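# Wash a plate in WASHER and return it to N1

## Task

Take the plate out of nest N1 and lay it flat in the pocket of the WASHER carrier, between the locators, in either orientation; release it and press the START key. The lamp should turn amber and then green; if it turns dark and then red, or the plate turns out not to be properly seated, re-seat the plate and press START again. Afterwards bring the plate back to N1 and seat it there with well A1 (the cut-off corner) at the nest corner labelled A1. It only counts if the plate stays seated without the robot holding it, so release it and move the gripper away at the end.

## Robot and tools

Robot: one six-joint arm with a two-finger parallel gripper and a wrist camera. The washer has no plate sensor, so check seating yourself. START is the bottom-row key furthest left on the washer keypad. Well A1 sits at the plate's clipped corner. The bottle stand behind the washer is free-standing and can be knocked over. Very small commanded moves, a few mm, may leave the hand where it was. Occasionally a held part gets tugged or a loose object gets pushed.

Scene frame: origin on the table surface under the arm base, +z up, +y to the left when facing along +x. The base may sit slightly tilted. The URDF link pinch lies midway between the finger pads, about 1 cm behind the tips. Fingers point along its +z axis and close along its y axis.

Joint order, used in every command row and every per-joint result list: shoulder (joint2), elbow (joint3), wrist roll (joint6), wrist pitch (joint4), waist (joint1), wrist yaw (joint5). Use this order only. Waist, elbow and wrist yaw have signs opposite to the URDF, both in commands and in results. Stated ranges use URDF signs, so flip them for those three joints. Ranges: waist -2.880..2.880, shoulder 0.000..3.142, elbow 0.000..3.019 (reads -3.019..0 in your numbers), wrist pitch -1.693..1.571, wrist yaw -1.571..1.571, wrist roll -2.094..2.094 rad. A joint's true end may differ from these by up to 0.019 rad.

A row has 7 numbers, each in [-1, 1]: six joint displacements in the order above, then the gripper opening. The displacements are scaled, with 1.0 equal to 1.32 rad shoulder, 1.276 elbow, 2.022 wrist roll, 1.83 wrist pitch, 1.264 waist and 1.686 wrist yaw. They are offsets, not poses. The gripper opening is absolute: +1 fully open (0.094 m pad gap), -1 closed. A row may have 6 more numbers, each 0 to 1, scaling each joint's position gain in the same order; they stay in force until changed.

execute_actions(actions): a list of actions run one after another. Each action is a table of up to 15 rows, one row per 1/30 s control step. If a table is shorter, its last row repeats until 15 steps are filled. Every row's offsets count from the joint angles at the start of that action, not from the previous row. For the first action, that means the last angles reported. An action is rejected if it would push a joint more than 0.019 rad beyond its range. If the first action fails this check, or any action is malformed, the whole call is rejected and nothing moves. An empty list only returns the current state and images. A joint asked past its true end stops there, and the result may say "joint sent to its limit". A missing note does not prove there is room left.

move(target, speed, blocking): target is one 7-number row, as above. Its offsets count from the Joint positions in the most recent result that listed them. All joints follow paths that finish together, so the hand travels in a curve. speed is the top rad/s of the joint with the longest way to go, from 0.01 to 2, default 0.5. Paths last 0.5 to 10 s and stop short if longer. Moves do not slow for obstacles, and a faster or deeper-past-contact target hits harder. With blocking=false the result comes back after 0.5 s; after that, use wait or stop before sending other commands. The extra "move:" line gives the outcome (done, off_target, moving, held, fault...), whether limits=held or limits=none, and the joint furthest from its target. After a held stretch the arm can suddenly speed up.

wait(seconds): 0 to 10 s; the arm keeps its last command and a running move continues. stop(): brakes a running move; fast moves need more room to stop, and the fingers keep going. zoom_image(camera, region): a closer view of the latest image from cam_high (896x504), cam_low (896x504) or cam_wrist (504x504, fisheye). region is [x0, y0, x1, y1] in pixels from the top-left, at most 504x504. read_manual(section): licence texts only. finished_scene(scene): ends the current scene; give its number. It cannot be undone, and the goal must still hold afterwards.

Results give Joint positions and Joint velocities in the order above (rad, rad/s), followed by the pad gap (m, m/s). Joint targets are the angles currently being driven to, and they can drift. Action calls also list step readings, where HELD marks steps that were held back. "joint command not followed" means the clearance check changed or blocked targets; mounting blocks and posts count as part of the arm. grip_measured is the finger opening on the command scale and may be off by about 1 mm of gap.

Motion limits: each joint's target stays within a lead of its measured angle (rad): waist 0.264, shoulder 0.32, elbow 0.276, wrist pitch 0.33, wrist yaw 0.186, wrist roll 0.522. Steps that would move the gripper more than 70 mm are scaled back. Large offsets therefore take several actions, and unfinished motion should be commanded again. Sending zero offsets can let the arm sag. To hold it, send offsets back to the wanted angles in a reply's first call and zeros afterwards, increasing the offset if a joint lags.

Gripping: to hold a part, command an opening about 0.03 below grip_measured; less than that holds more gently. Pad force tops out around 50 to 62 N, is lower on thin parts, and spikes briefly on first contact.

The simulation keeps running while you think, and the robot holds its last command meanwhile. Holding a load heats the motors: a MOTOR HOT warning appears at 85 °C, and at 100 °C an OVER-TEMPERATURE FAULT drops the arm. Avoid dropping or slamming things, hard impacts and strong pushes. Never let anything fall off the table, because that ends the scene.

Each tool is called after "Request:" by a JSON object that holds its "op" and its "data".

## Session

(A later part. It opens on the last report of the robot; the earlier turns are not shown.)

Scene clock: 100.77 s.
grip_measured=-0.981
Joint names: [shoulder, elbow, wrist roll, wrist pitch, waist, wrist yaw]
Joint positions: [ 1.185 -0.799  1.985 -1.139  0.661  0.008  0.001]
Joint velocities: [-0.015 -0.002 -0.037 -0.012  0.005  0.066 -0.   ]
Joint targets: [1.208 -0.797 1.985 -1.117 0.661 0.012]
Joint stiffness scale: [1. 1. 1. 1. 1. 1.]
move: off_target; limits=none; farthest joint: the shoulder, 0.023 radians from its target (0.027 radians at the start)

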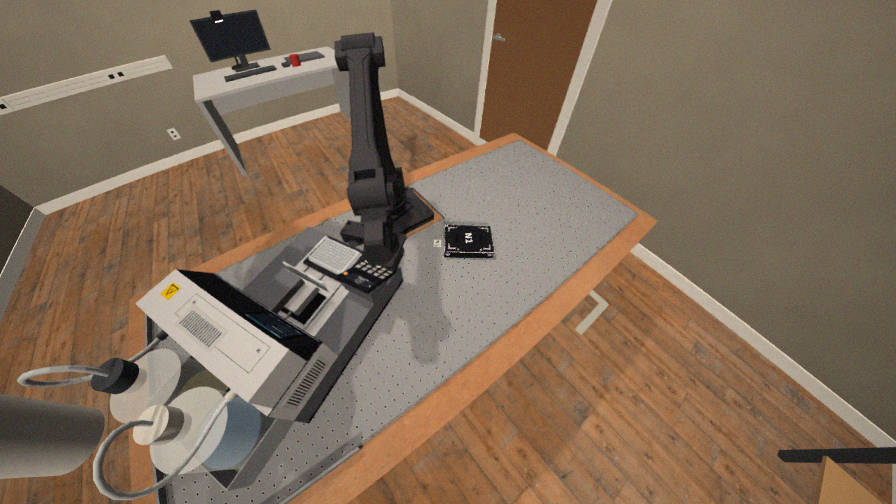

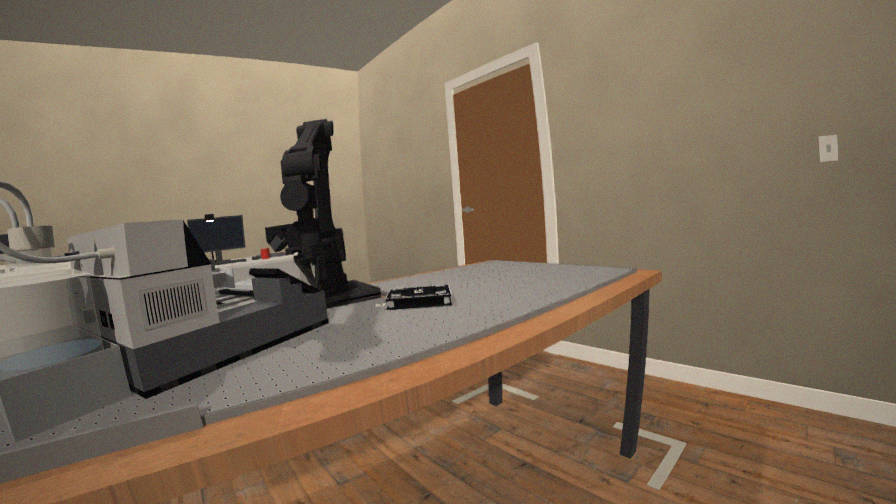

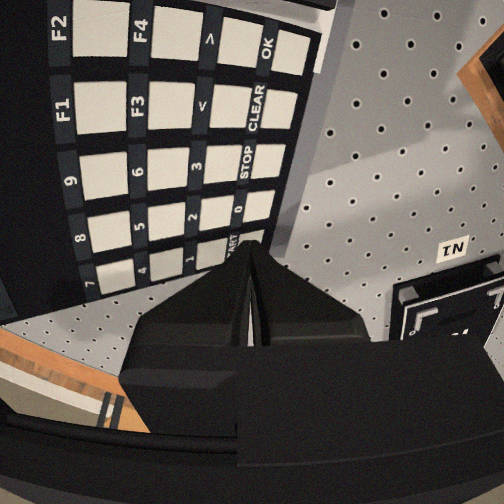

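Amber.

Request:
{"op": "move", "data": {"target": [-0.065,-0.172,0,-0.145,0,0,-1], "speed": 0.2}}

Request:
{"op": "wait", "data": {"seconds": 10}}

Request:
{"op": "wait", "data": {"seconds": 10}}

Scene clock: 105.83 s.
grip_measured=-0.981
Joint names: [shoulder, elbow, wrist roll, wrist pitch, waist, wrist yaw]
Joint positions: [ 1.111 -0.972  1.985 -1.395  0.661  0.009  0.001]
Joint velocities: [-0.015  0.002 -0.022 -0.012 -0.005 -0.007 -0.   ]
Joint targets: [1.099 -1.019 1.985 -1.404 0.661 0.008]
Joint stiffness scale: [1. 1. 1. 1. 1. 1.]
move: off_target; limits=none; farthest joint: the elbow, 0.047 radians from its target (0.219 radians at the start)

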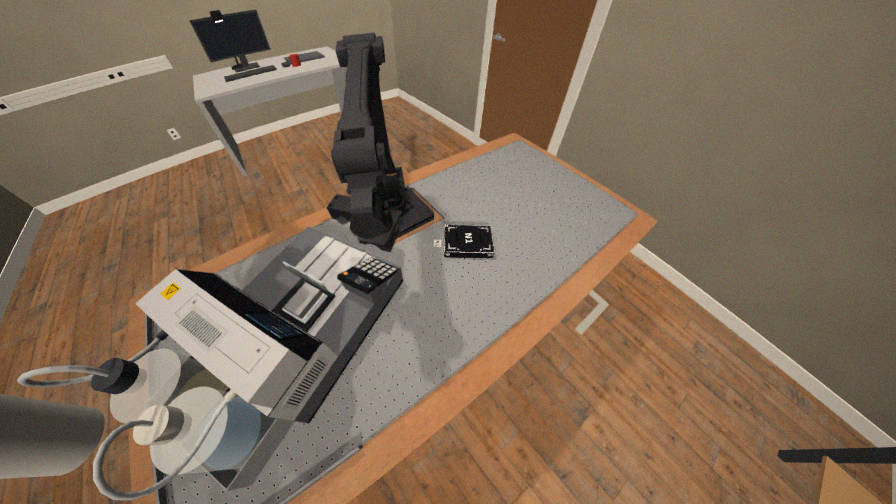

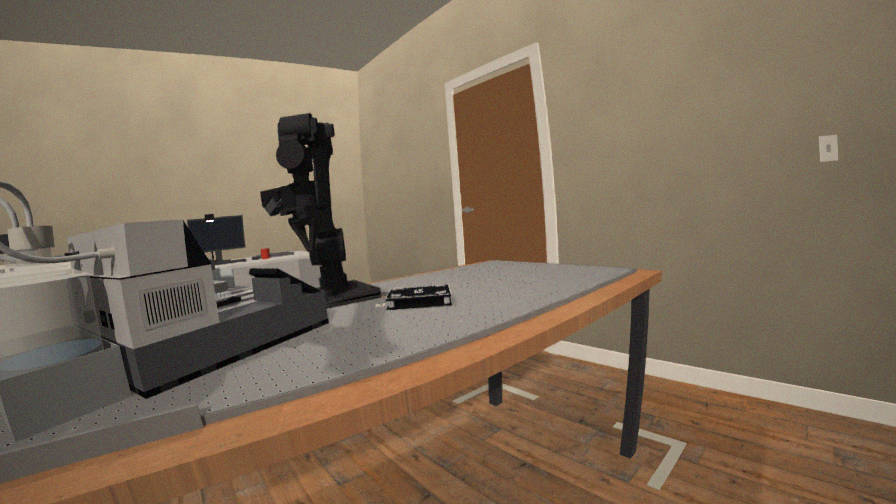

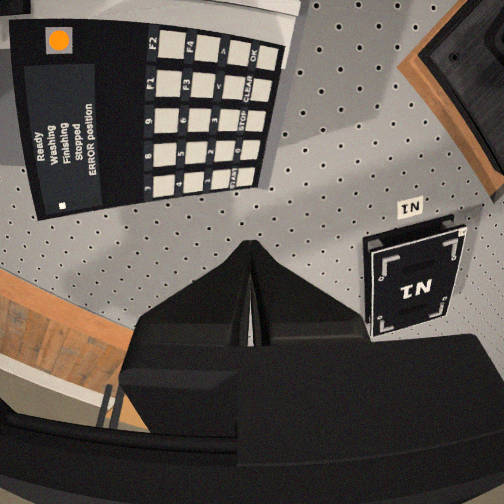

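Scene clock: 115.83 s.
grip_measured=-0.981
Joint names: [shoulder, elbow, wrist roll, wrist pitch, waist, wrist yaw]
Joint positions: [ 1.111 -0.972  1.985 -1.395  0.661  0.009  0.001]
Joint velocities: [-0.005  0.022 -0.081 -0.007  0.005  0.007 -0.   ]
Joint targets: [1.099 -1.019 1.985 -1.404 0.661 0.008]
Joint stiffness scale: [1. 1. 1. 1. 1. 1.]
wait: 10.00 s; at rest by 0.17 s

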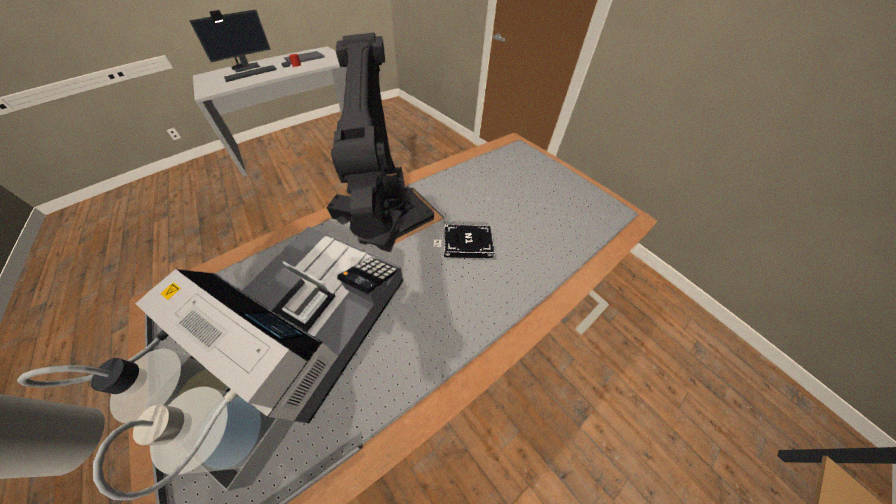

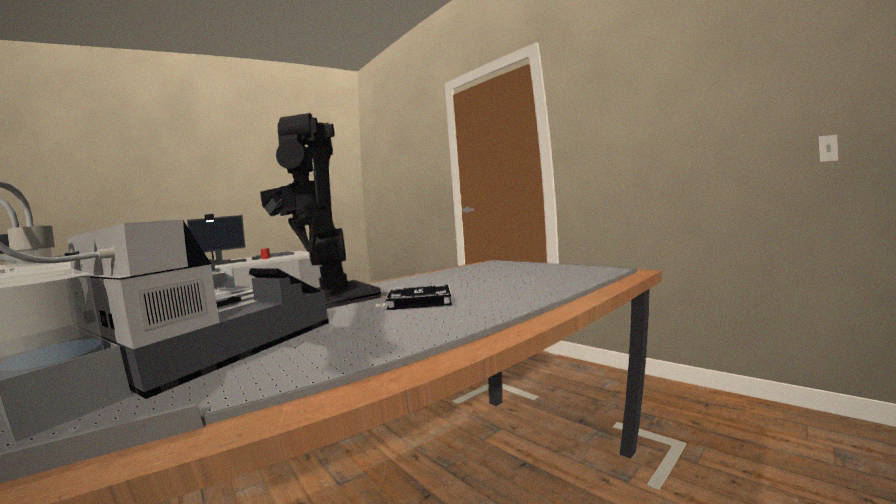

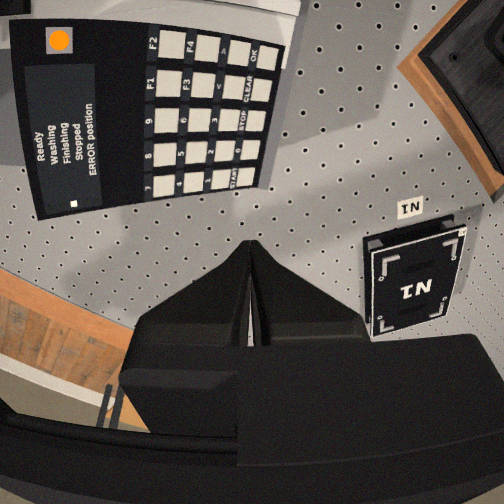

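Scene clock: 125.83 s.
grip_measured=-0.981
Joint names: [shoulder, elbow, wrist roll, wrist pitch, waist, wrist yaw]
Joint positions: [ 1.111 -0.972  1.985 -1.395  0.661  0.009  0.001]
Joint velocities: [ 0.015  0.007 -0.007  0.012  0.005  0.022 -0.   ]
Joint targets: [1.099 -1.019 1.985 -1.404 0.661 0.008]
Joint stiffness scale: [1. 1. 1. 1. 1. 1.]
wait: 10.00 s; at rest by 0.17 s

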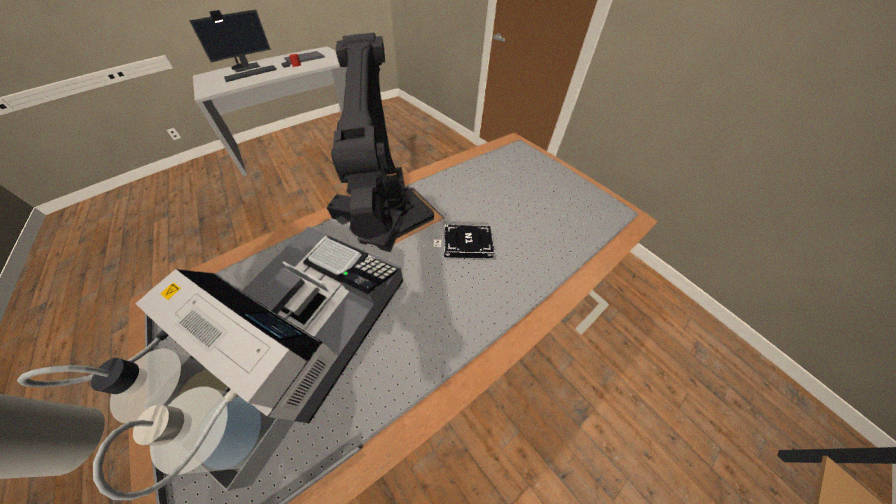

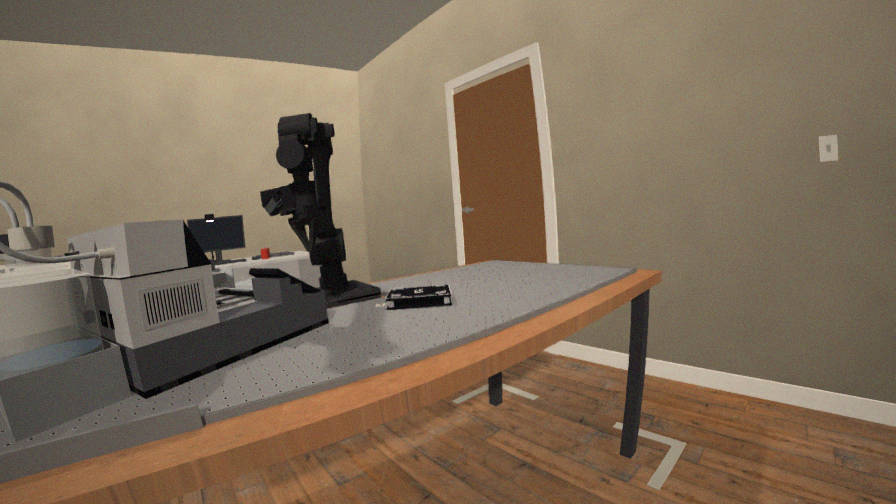

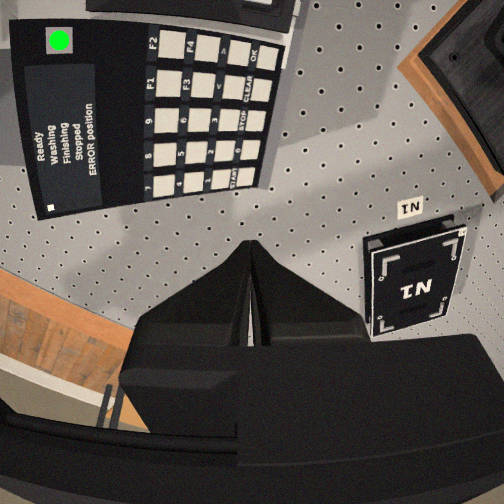

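Request:
{"op": "move", "data": {"target": [0,-0.02,-0.218,0,0.481,0,1], "speed": 0.4}}

Request:
{"op": "move", "data": {"target": [0.036,0.078,0,0.0745,0,0,1], "speed": 0.15}}

Scene clock: 131.60 s.
grip_measured=+1.000
Joint names: [shoulder, elbow, wrist roll, wrist pitch, waist, wrist yaw]
Joint positions: [ 1.111 -0.972  1.555 -1.395  1.263  0.009  0.094]
Joint velocities: [ 0.005  0.012 -0.007 -0.007  0.005  0.051  0.   ]
Joint targets: [1.111 -0.997 1.545 -1.395 1.269 0.009]
Joint stiffness scale: [1. 1. 1. 1. 1. 1.]
move: off_target; limits=none; farthest joint: the elbow, 0.026 radians from its target (0.026 radians at the start)

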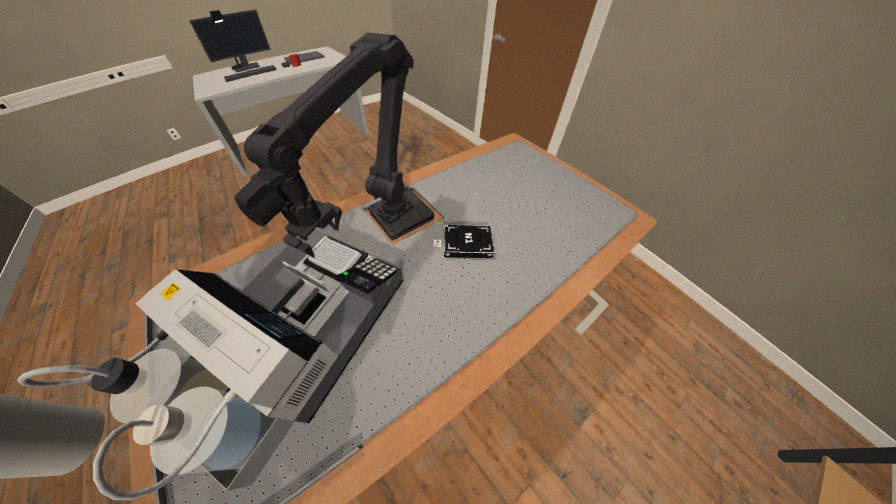

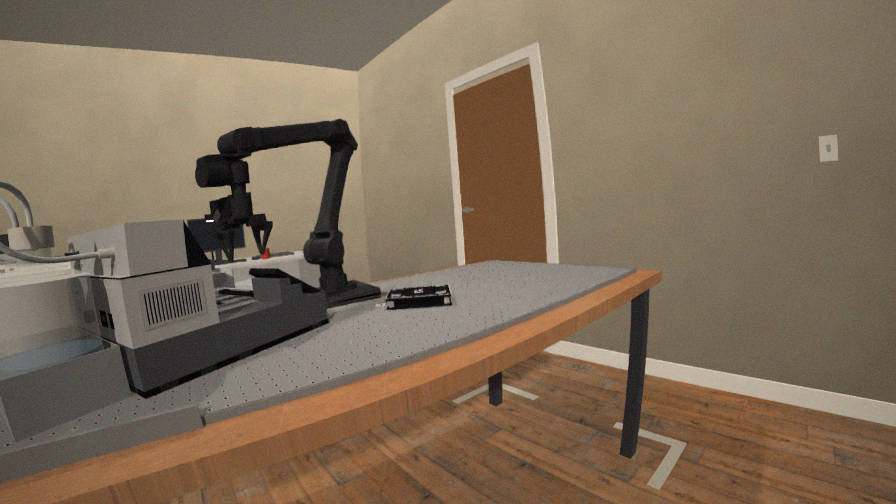

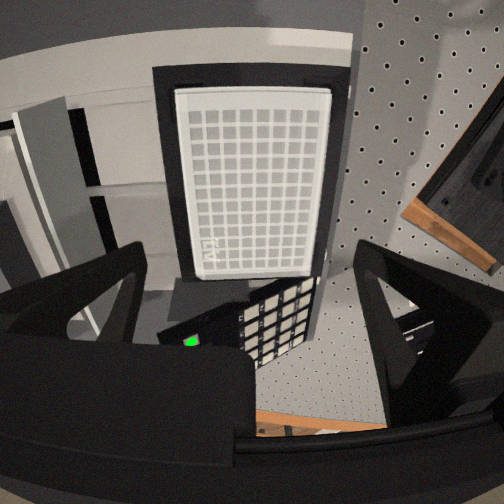

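Scene clock: 132.87 s.
grip_measured=+1.000
Joint names: [shoulder, elbow, wrist roll, wrist pitch, waist, wrist yaw]
Joint positions: [ 1.146 -0.868  1.555 -1.268  1.263  0.009  0.094]
Joint velocities: [ 0.015 -0.002 -0.037 -0.007 -0.005  0.051  0.   ]
Joint targets: [1.159 -0.873 1.555 -1.259 1.263 0.009]
Joint stiffness scale: [1. 1. 1. 1. 1. 1.]
move: done; limits=none; farthest joint: the shoulder, 0.012 radians from its target (0.047 radians at the start)

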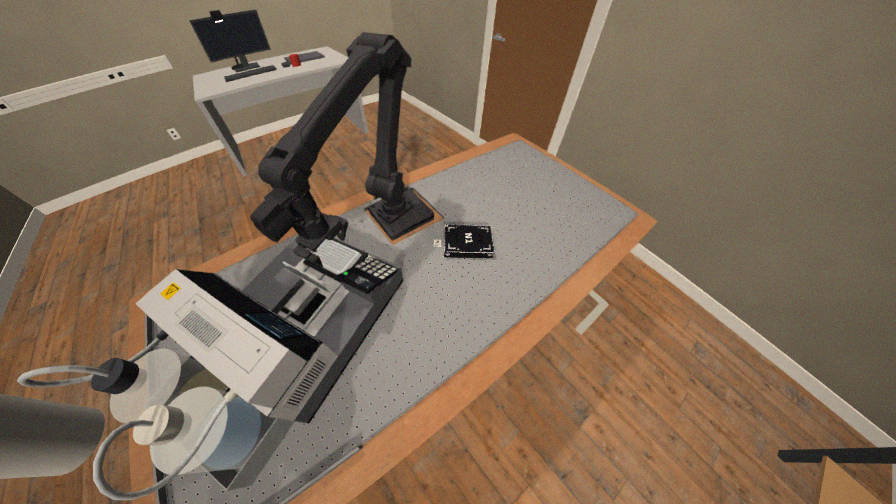

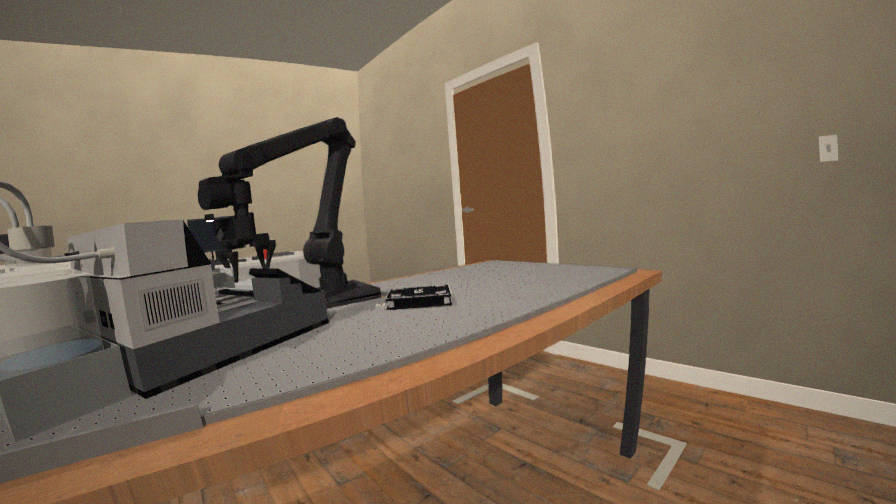

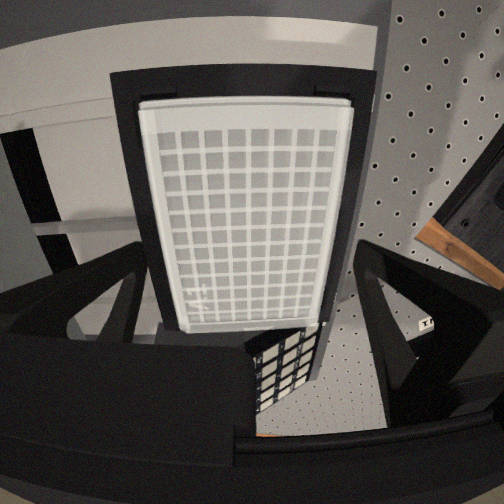

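Target [1.17,-.825,1.545,-1.20].

Request:
{"op": "execute_actions", "data": {"actions": [[[0.010,0,-0.01,0.007,0,0,1],[0.012,0.002,-0.01,0.01,0,0,1],[0.013,0.005,-0.01,0.013,0,0,1],[0.015,0.007,-0.01,0.016,0,0,1],[0.016,0.01,-0.01,0.019,0,0,1],[0.018,0.012,-0.01,0.022,0,0,1],[0.019,0.015,-0.01,0.025,0,0,1],[0.021,0.017,-0.01,0.028,0,0,1],[0.022,0.02,-0.01,0.031,0,0,1],[0.024,0.022,-0.01,0.034,0,0,1],[0.025,0.025,-0.01,0.037,0,0,1],[0.027,0.027,-0.01,0.04,0,0,1],[0.028,0.03,-0.01,0.043,0,0,1]]]}}

Request:
{"op": "wait", "data": {"seconds": 0.5}}

Scene clock: 138.70 s.
grip_measured=+1.000
Joint names: [shoulder, elbow, wrist roll, wrist pitch, waist, wrist yaw]
Joint positions: [ 1.17  -0.827  1.544 -1.203  1.263  0.009  0.094]
Joint velocities: [ 0.044  0.042 -0.051  0.037  0.005  0.022  0.   ]
Joint targets: [1.184 -0.829 1.534 -1.190 1.263 0.009]
Joint stiffness scale: [1. 1. 1. 1. 1. 1.]
Step readings (joint positions):
0: [1.146 -0.868 1.555 -1.268 1.263 0.009]
1: [1.146 -0.867 1.553 -1.268 1.263 0.009]
2: [1.146 -0.867 1.551 -1.266 1.263 0.009]
4: [1.147 -0.863 1.548 -1.258 1.263 0.009]
8: [1.153 -0.850 1.545 -1.237 1.263 0.009]
15: Joint positions above

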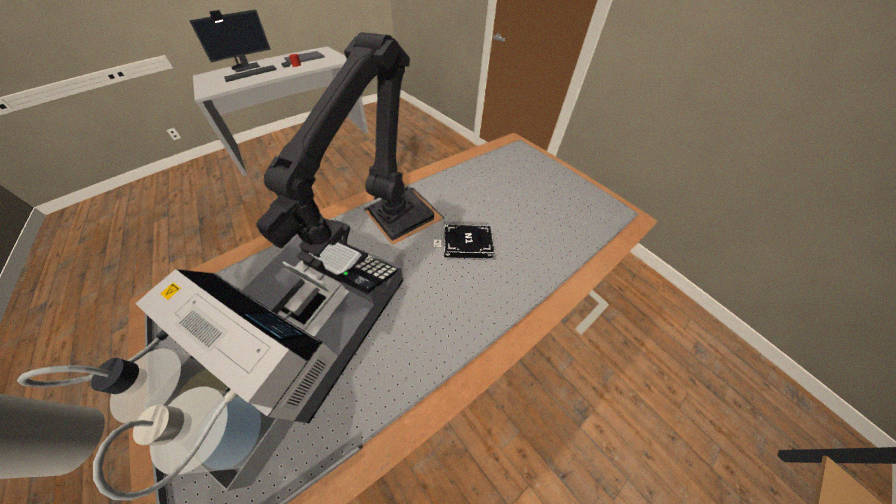

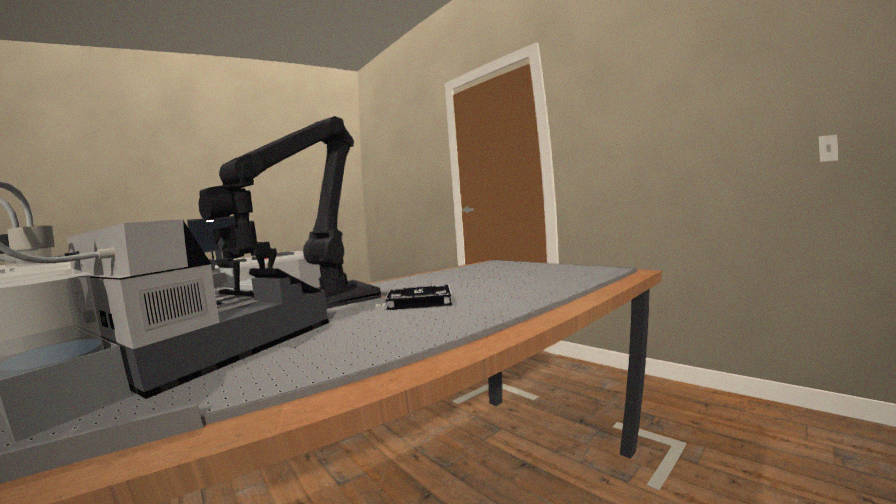

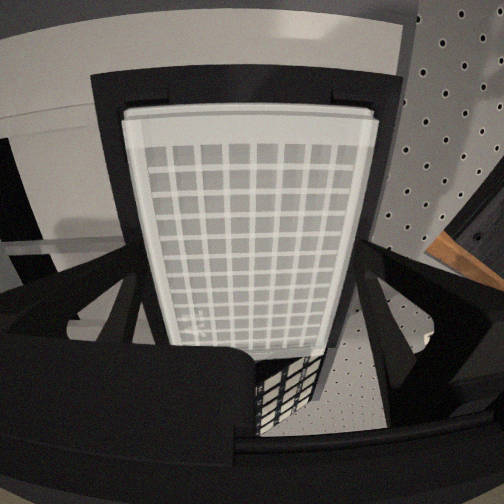

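Scene clock: 139.20 s.
grip_measured=+1.000
Joint names: [shoulder, elbow, wrist roll, wrist pitch, waist, wrist yaw]
Joint positions: [ 1.17  -0.826  1.544 -1.2    1.263  0.009  0.094]
Joint velocities: [-0.024  0.002 -0.051 -0.002 -0.005 -0.022  0.   ]
Joint targets: [1.183 -0.829 1.534 -1.190 1.263 0.009]
Joint stiffness scale: [1. 1. 1. 1. 1. 1.]
wait: 0.50 s; at rest by 0.23 s

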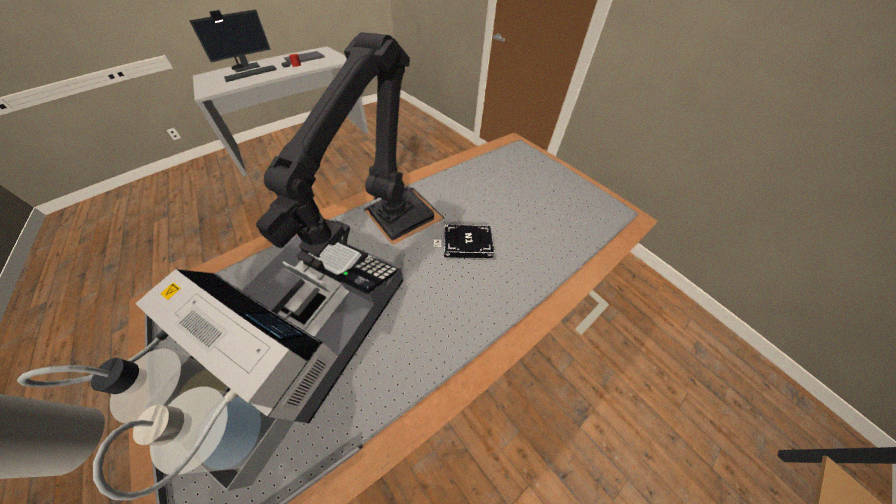

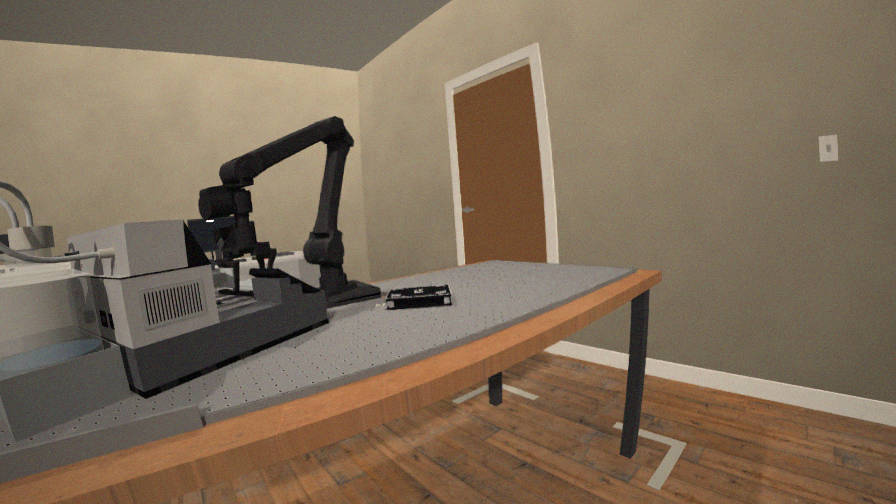

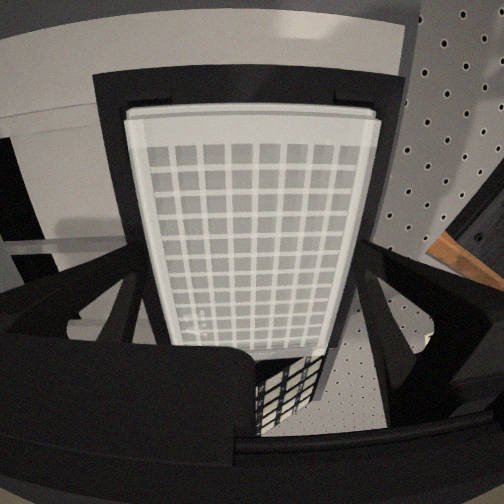

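Request:
{"op": "execute_actions", "data": {"actions": [[[0,-0.001,0,0,0,0,0.95],[0,-0.001,0,0,0,0,0.9],[0,-0.001,0,0,0,0,0.86],[0,-0.001,0,0,0,0,0.83],[0,-0.001,0,0,0,0,0.8],[0,-0.001,0,0,0,0,0.78],[0,-0.001,0,0,0,0,0.76],[0,-0.001,0,0,0,0,0.74],[0,-0.001,0,0,0,0,0.72]],[[-0.008,-0.025,0,-0.004,0,0,0.72]],[[-0.012,-0.036,0,-0.005,0,0,0.72],[-0.013,-0.039,0,-0.008,0,0,0.72],[-0.014,-0.042,0,-0.011,0,0,0.72],[-0.015,-0.045,0,-0.014,0,0,0.72],[-0.017,-0.048,0,-0.017,0,0,0.72],[-0.018,-0.051,0,-0.02,0,0,0.72],[-0.019,-0.054,0,-0.023,0,0,0.72],[-0.02,-0.057,0,-0.026,0,0,0.72],[-0.022,-0.06,0,-0.029,0,0,0.72],[-0.023,-0.063,0,-0.032,0,0,0.72],[-0.024,-0.066,0,-0.035,0,0,0.72],[-0.026,-0.07,0,-0.039,0,0,0.72]]]}}

Request:
{"op": "move", "data": {"target": [-0.045,-0.14,0,-0.105,0,0,0.72], "speed": 0.2}}

Scene clock: 148.03 s.
grip_measured=+0.756
Joint names: [shoulder, elbow, wrist roll, wrist pitch, waist, wrist yaw]
Joint positions: [ 1.152 -0.866  1.544 -1.26   1.263  0.009  0.082]
Joint velocities: [-0.044 -0.076  0.007 -0.032  0.015  0.022 -0.001]
Joint targets: [1.136 -0.916 1.544 -1.272 1.263 0.009]
Joint stiffness scale: [1. 1. 1. 1. 1. 1.]
Step readings (joint positions; steps 1 to 15: 1st action; 16 to 30: 2nd action; 31 to 45: 3rd action):
0: [1.170 -0.826 1.544 -1.200 1.263 0.009]
1: [1.170 -0.826 1.544 -1.200 1.263 0.009]
2: [1.170 -0.826 1.544 -1.200 1.263 0.009]
4: [1.170 -0.826 1.544 -1.200 1.263 0.009]
8: [1.170 -0.826 1.544 -1.200 1.263 0.009]
15: [1.170 -0.826 1.544 -1.200 1.263 0.009]
16: [1.170 -0.826 1.544 -1.200 1.263 0.009]
17: [1.170 -0.826 1.544 -1.200 1.263 0.009]
19: [1.170 -0.826 1.544 -1.200 1.263 0.009]
23: [1.170 -0.826 1.544 -1.200 1.263 0.009]
30: [1.170 -0.826 1.544 -1.200 1.263 0.009]
31: [1.170 -0.826 1.544 -1.200 1.263 0.009]
32: [1.170 -0.826 1.544 -1.201 1.263 0.009]
34: [1.170 -0.828 1.544 -1.207 1.263 0.009]
38: [1.167 -0.839 1.544 -1.228 1.263 0.009]
45: Joint positions above

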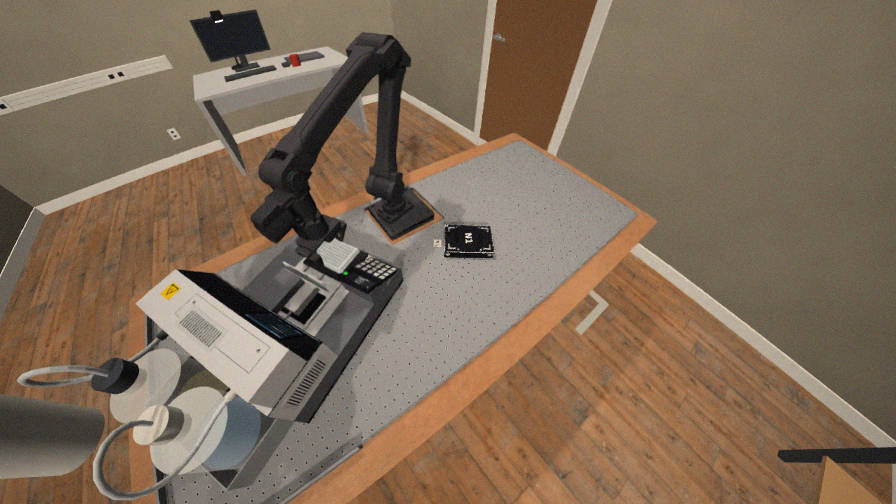

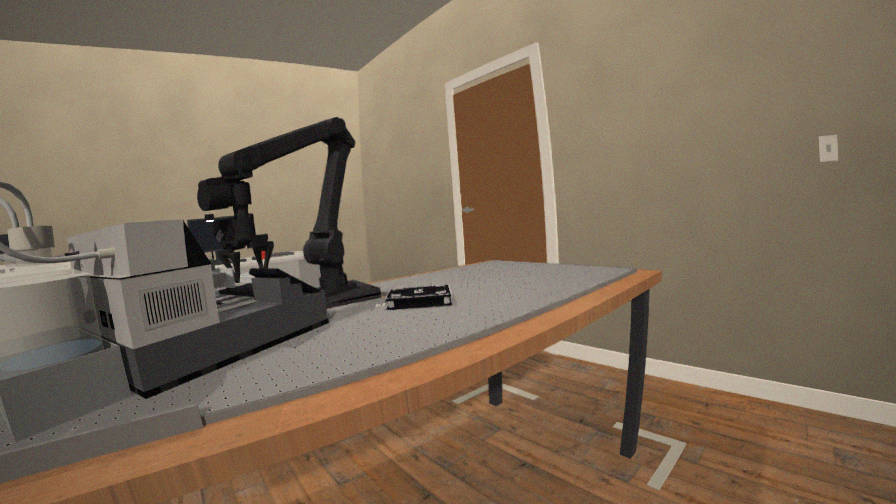

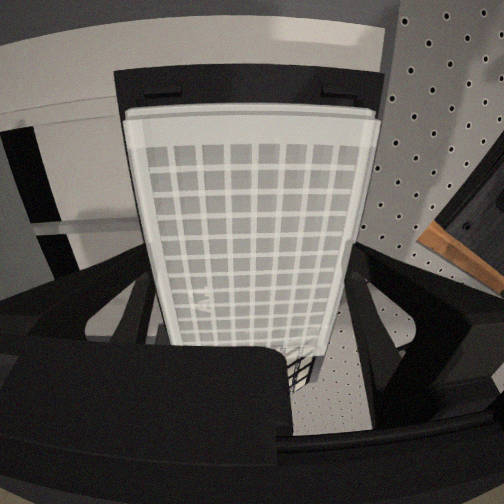

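Scene clock: 149.40 s.
grip_measured=+0.756
Joint names: [shoulder, elbow, wrist roll, wrist pitch, waist, wrist yaw]
Joint positions: [ 1.107 -0.995  1.544 -1.443  1.263  0.009  0.082]
Joint velocities: [ 0.005 -0.017 -0.007  0.012  0.015  0.007 -0.   ]
Joint targets: [1.093 -1.045 1.544 -1.452 1.263 0.009]
Joint stiffness scale: [1. 1. 1. 1. 1. 1.]
move: off_target; limits=none; farthest joint: the elbow, 0.049 radians from its target (0.179 radians at the start)

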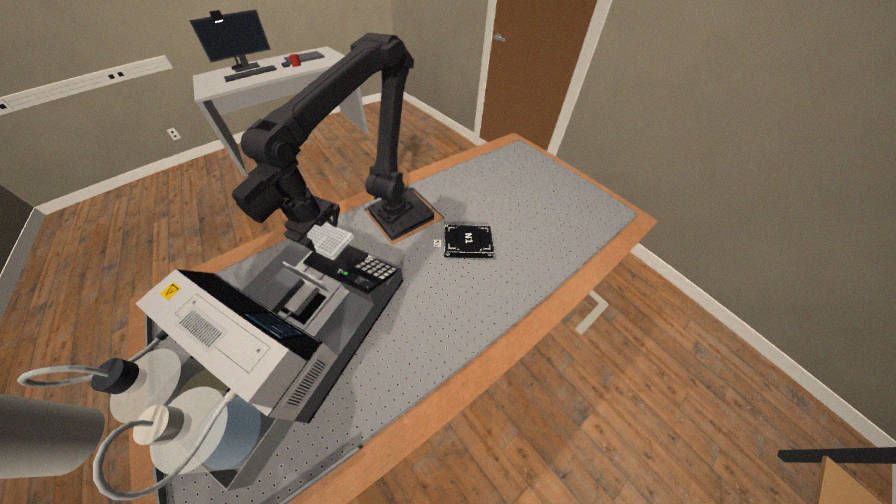

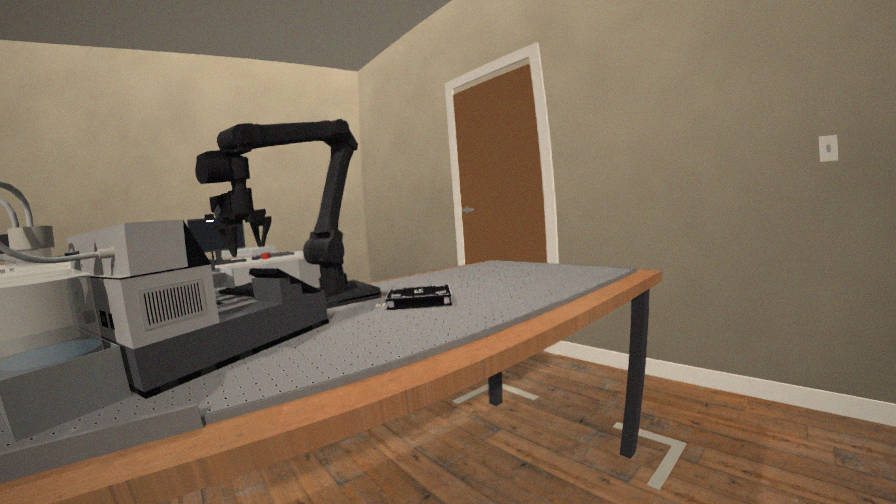

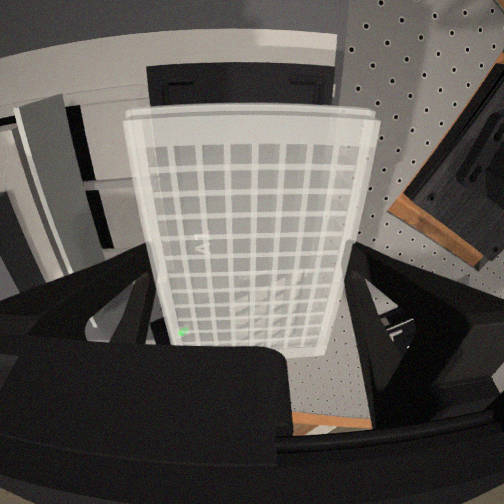

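Request:
{"op": "move", "data": {"target": [0,-0.03,-0.9965,0,-1,-0.037,0.72], "speed": 0.7}}

Request:
{"op": "move", "data": {"target": [0.135,0.205,0,0.243,-0.253,0,0.72], "speed": 0.3}}

Scene clock: 155.20 s.
grip_measured=+0.757
Joint names: [shoulder, elbow, wrist roll, wrist pitch, waist, wrist yaw]
Joint positions: [ 1.119 -0.979 -0.461 -1.437  0.005 -0.051  0.083]
Joint velocities: [-0.015 -0.002 -0.007 -0.002  0.005 -0.022 -0.001]
Joint targets: [1.107 -1.034 -0.471 -1.443 -0.001 -0.054]
Joint stiffness scale: [1. 1. 1. 1. 1. 1.]
move: off_target; limits=none; farthest joint: the elbow, 0.055 radians from its target (0.038 radians at the start)

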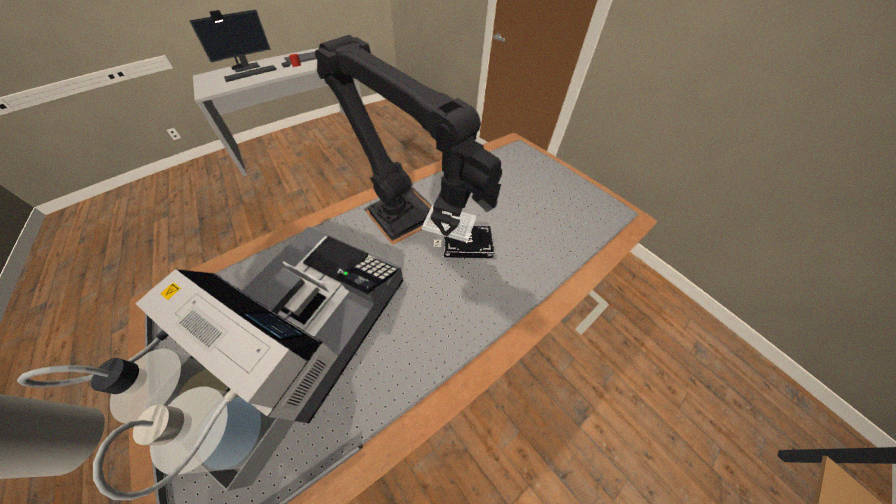

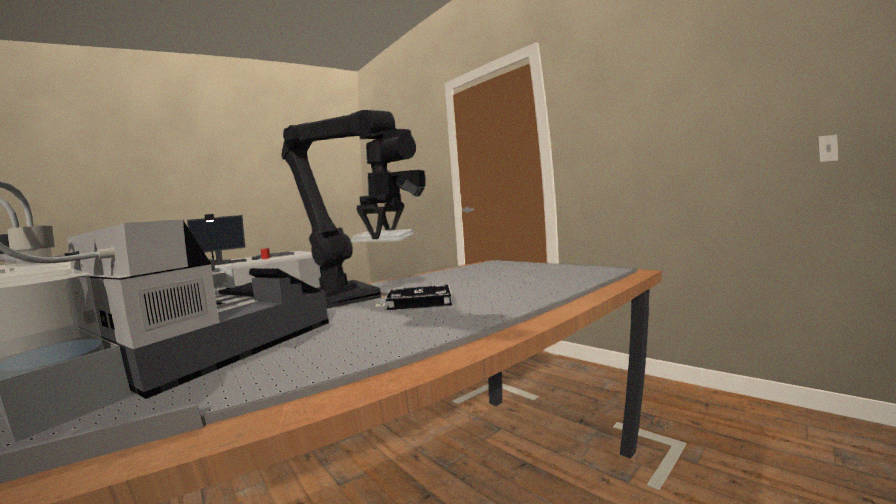

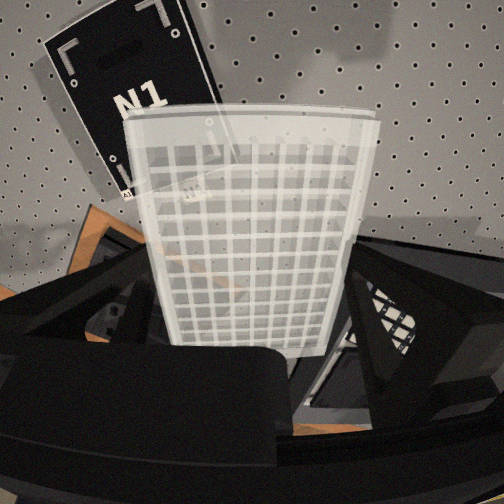

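Scene clock: 157.17 s.
grip_measured=+0.757
Joint names: [shoulder, elbow, wrist roll, wrist pitch, waist, wrist yaw]
Joint positions: [ 1.289 -0.71  -0.461 -1.002 -0.306 -0.051  0.083]
Joint velocities: [ 0.005  0.012 -0.007  0.007 -0.005 -0.007  0.001]
Joint targets: [1.298 -0.717 -0.461 -0.992 -0.315 -0.051]
Joint stiffness scale: [1. 1. 1. 1. 1. 1.]
move: done; limits=none; farthest joint: the wrist pitch, 0.010 radians from its target (0.444 radians at the start)

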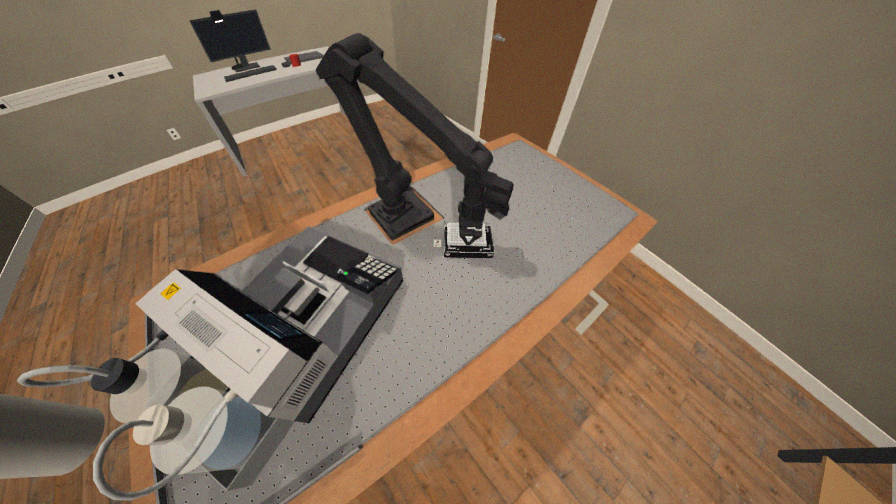

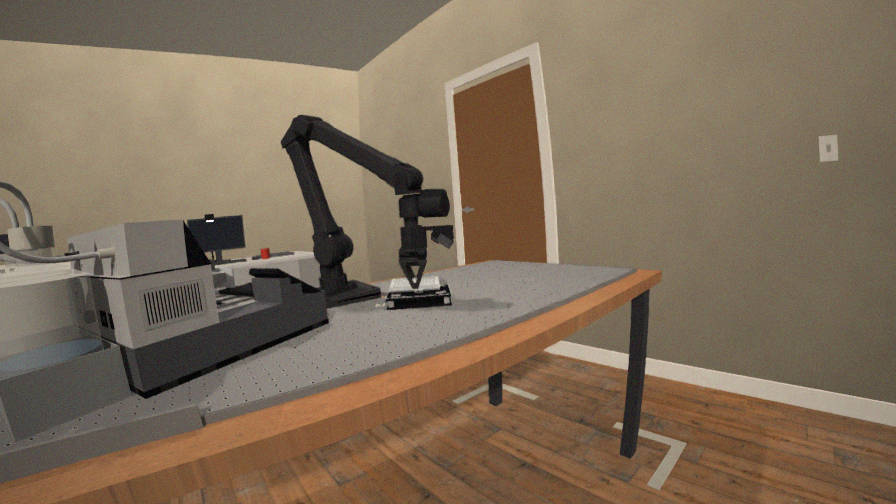

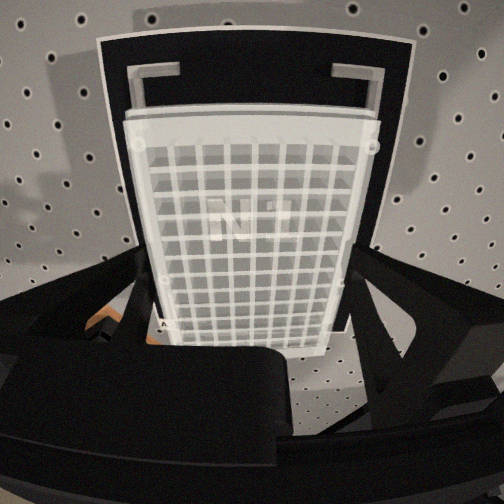

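Request:
{"op": "move", "data": {"target": [0.016,-0.02,0,0.025,0,0,0.72], "speed": 0.06}}

Scene clock: 159.60 s.
grip_measured=+0.757
Joint names: [shoulder, elbow, wrist roll, wrist pitch, waist, wrist yaw]
Joint positions: [ 1.296 -0.71  -0.461 -0.967 -0.306 -0.051  0.083]
Joint velocities: [-0.015  0.027 -0.022 -0.012  0.005 -0.007  0.002]
Joint targets: [1.309 -0.735 -0.461 -0.957 -0.306 -0.051]
Joint stiffness scale: [1. 1. 1. 1. 1. 1.]
move: off_target; limits=none; farthest joint: the elbow, 0.026 radians from its target (0.026 radians at the start)

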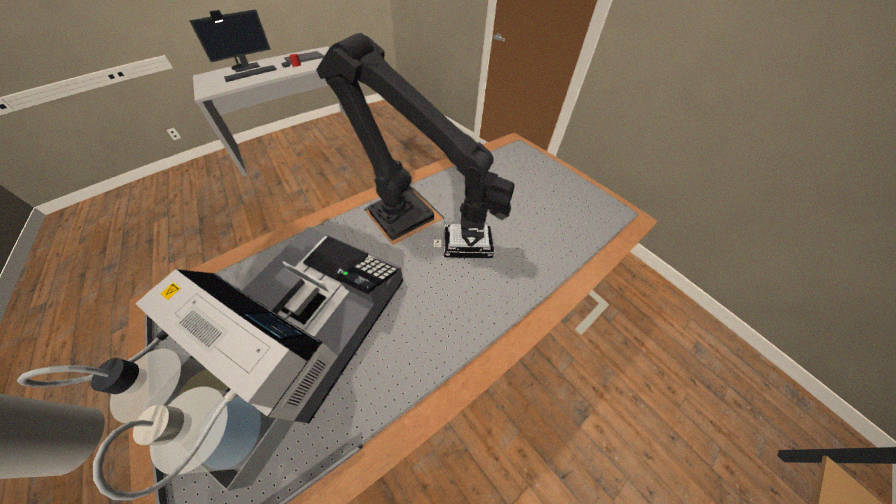

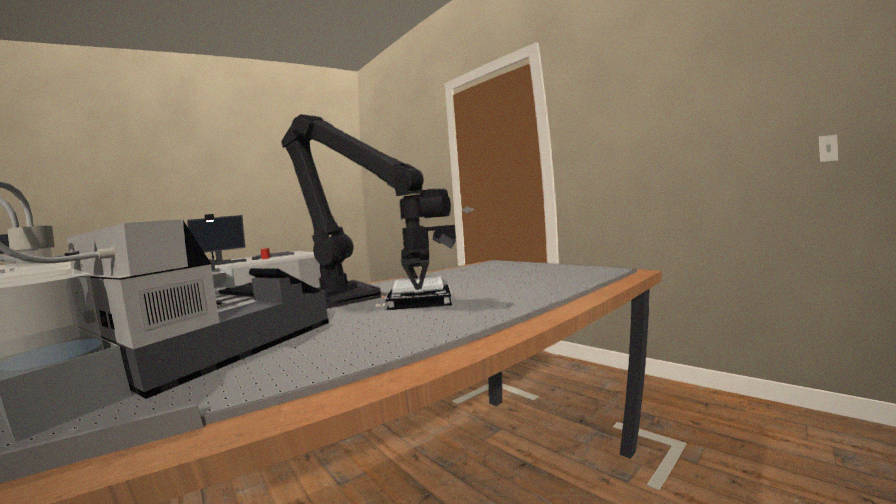

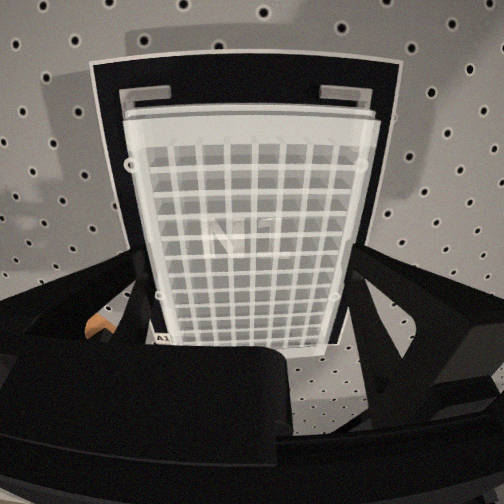

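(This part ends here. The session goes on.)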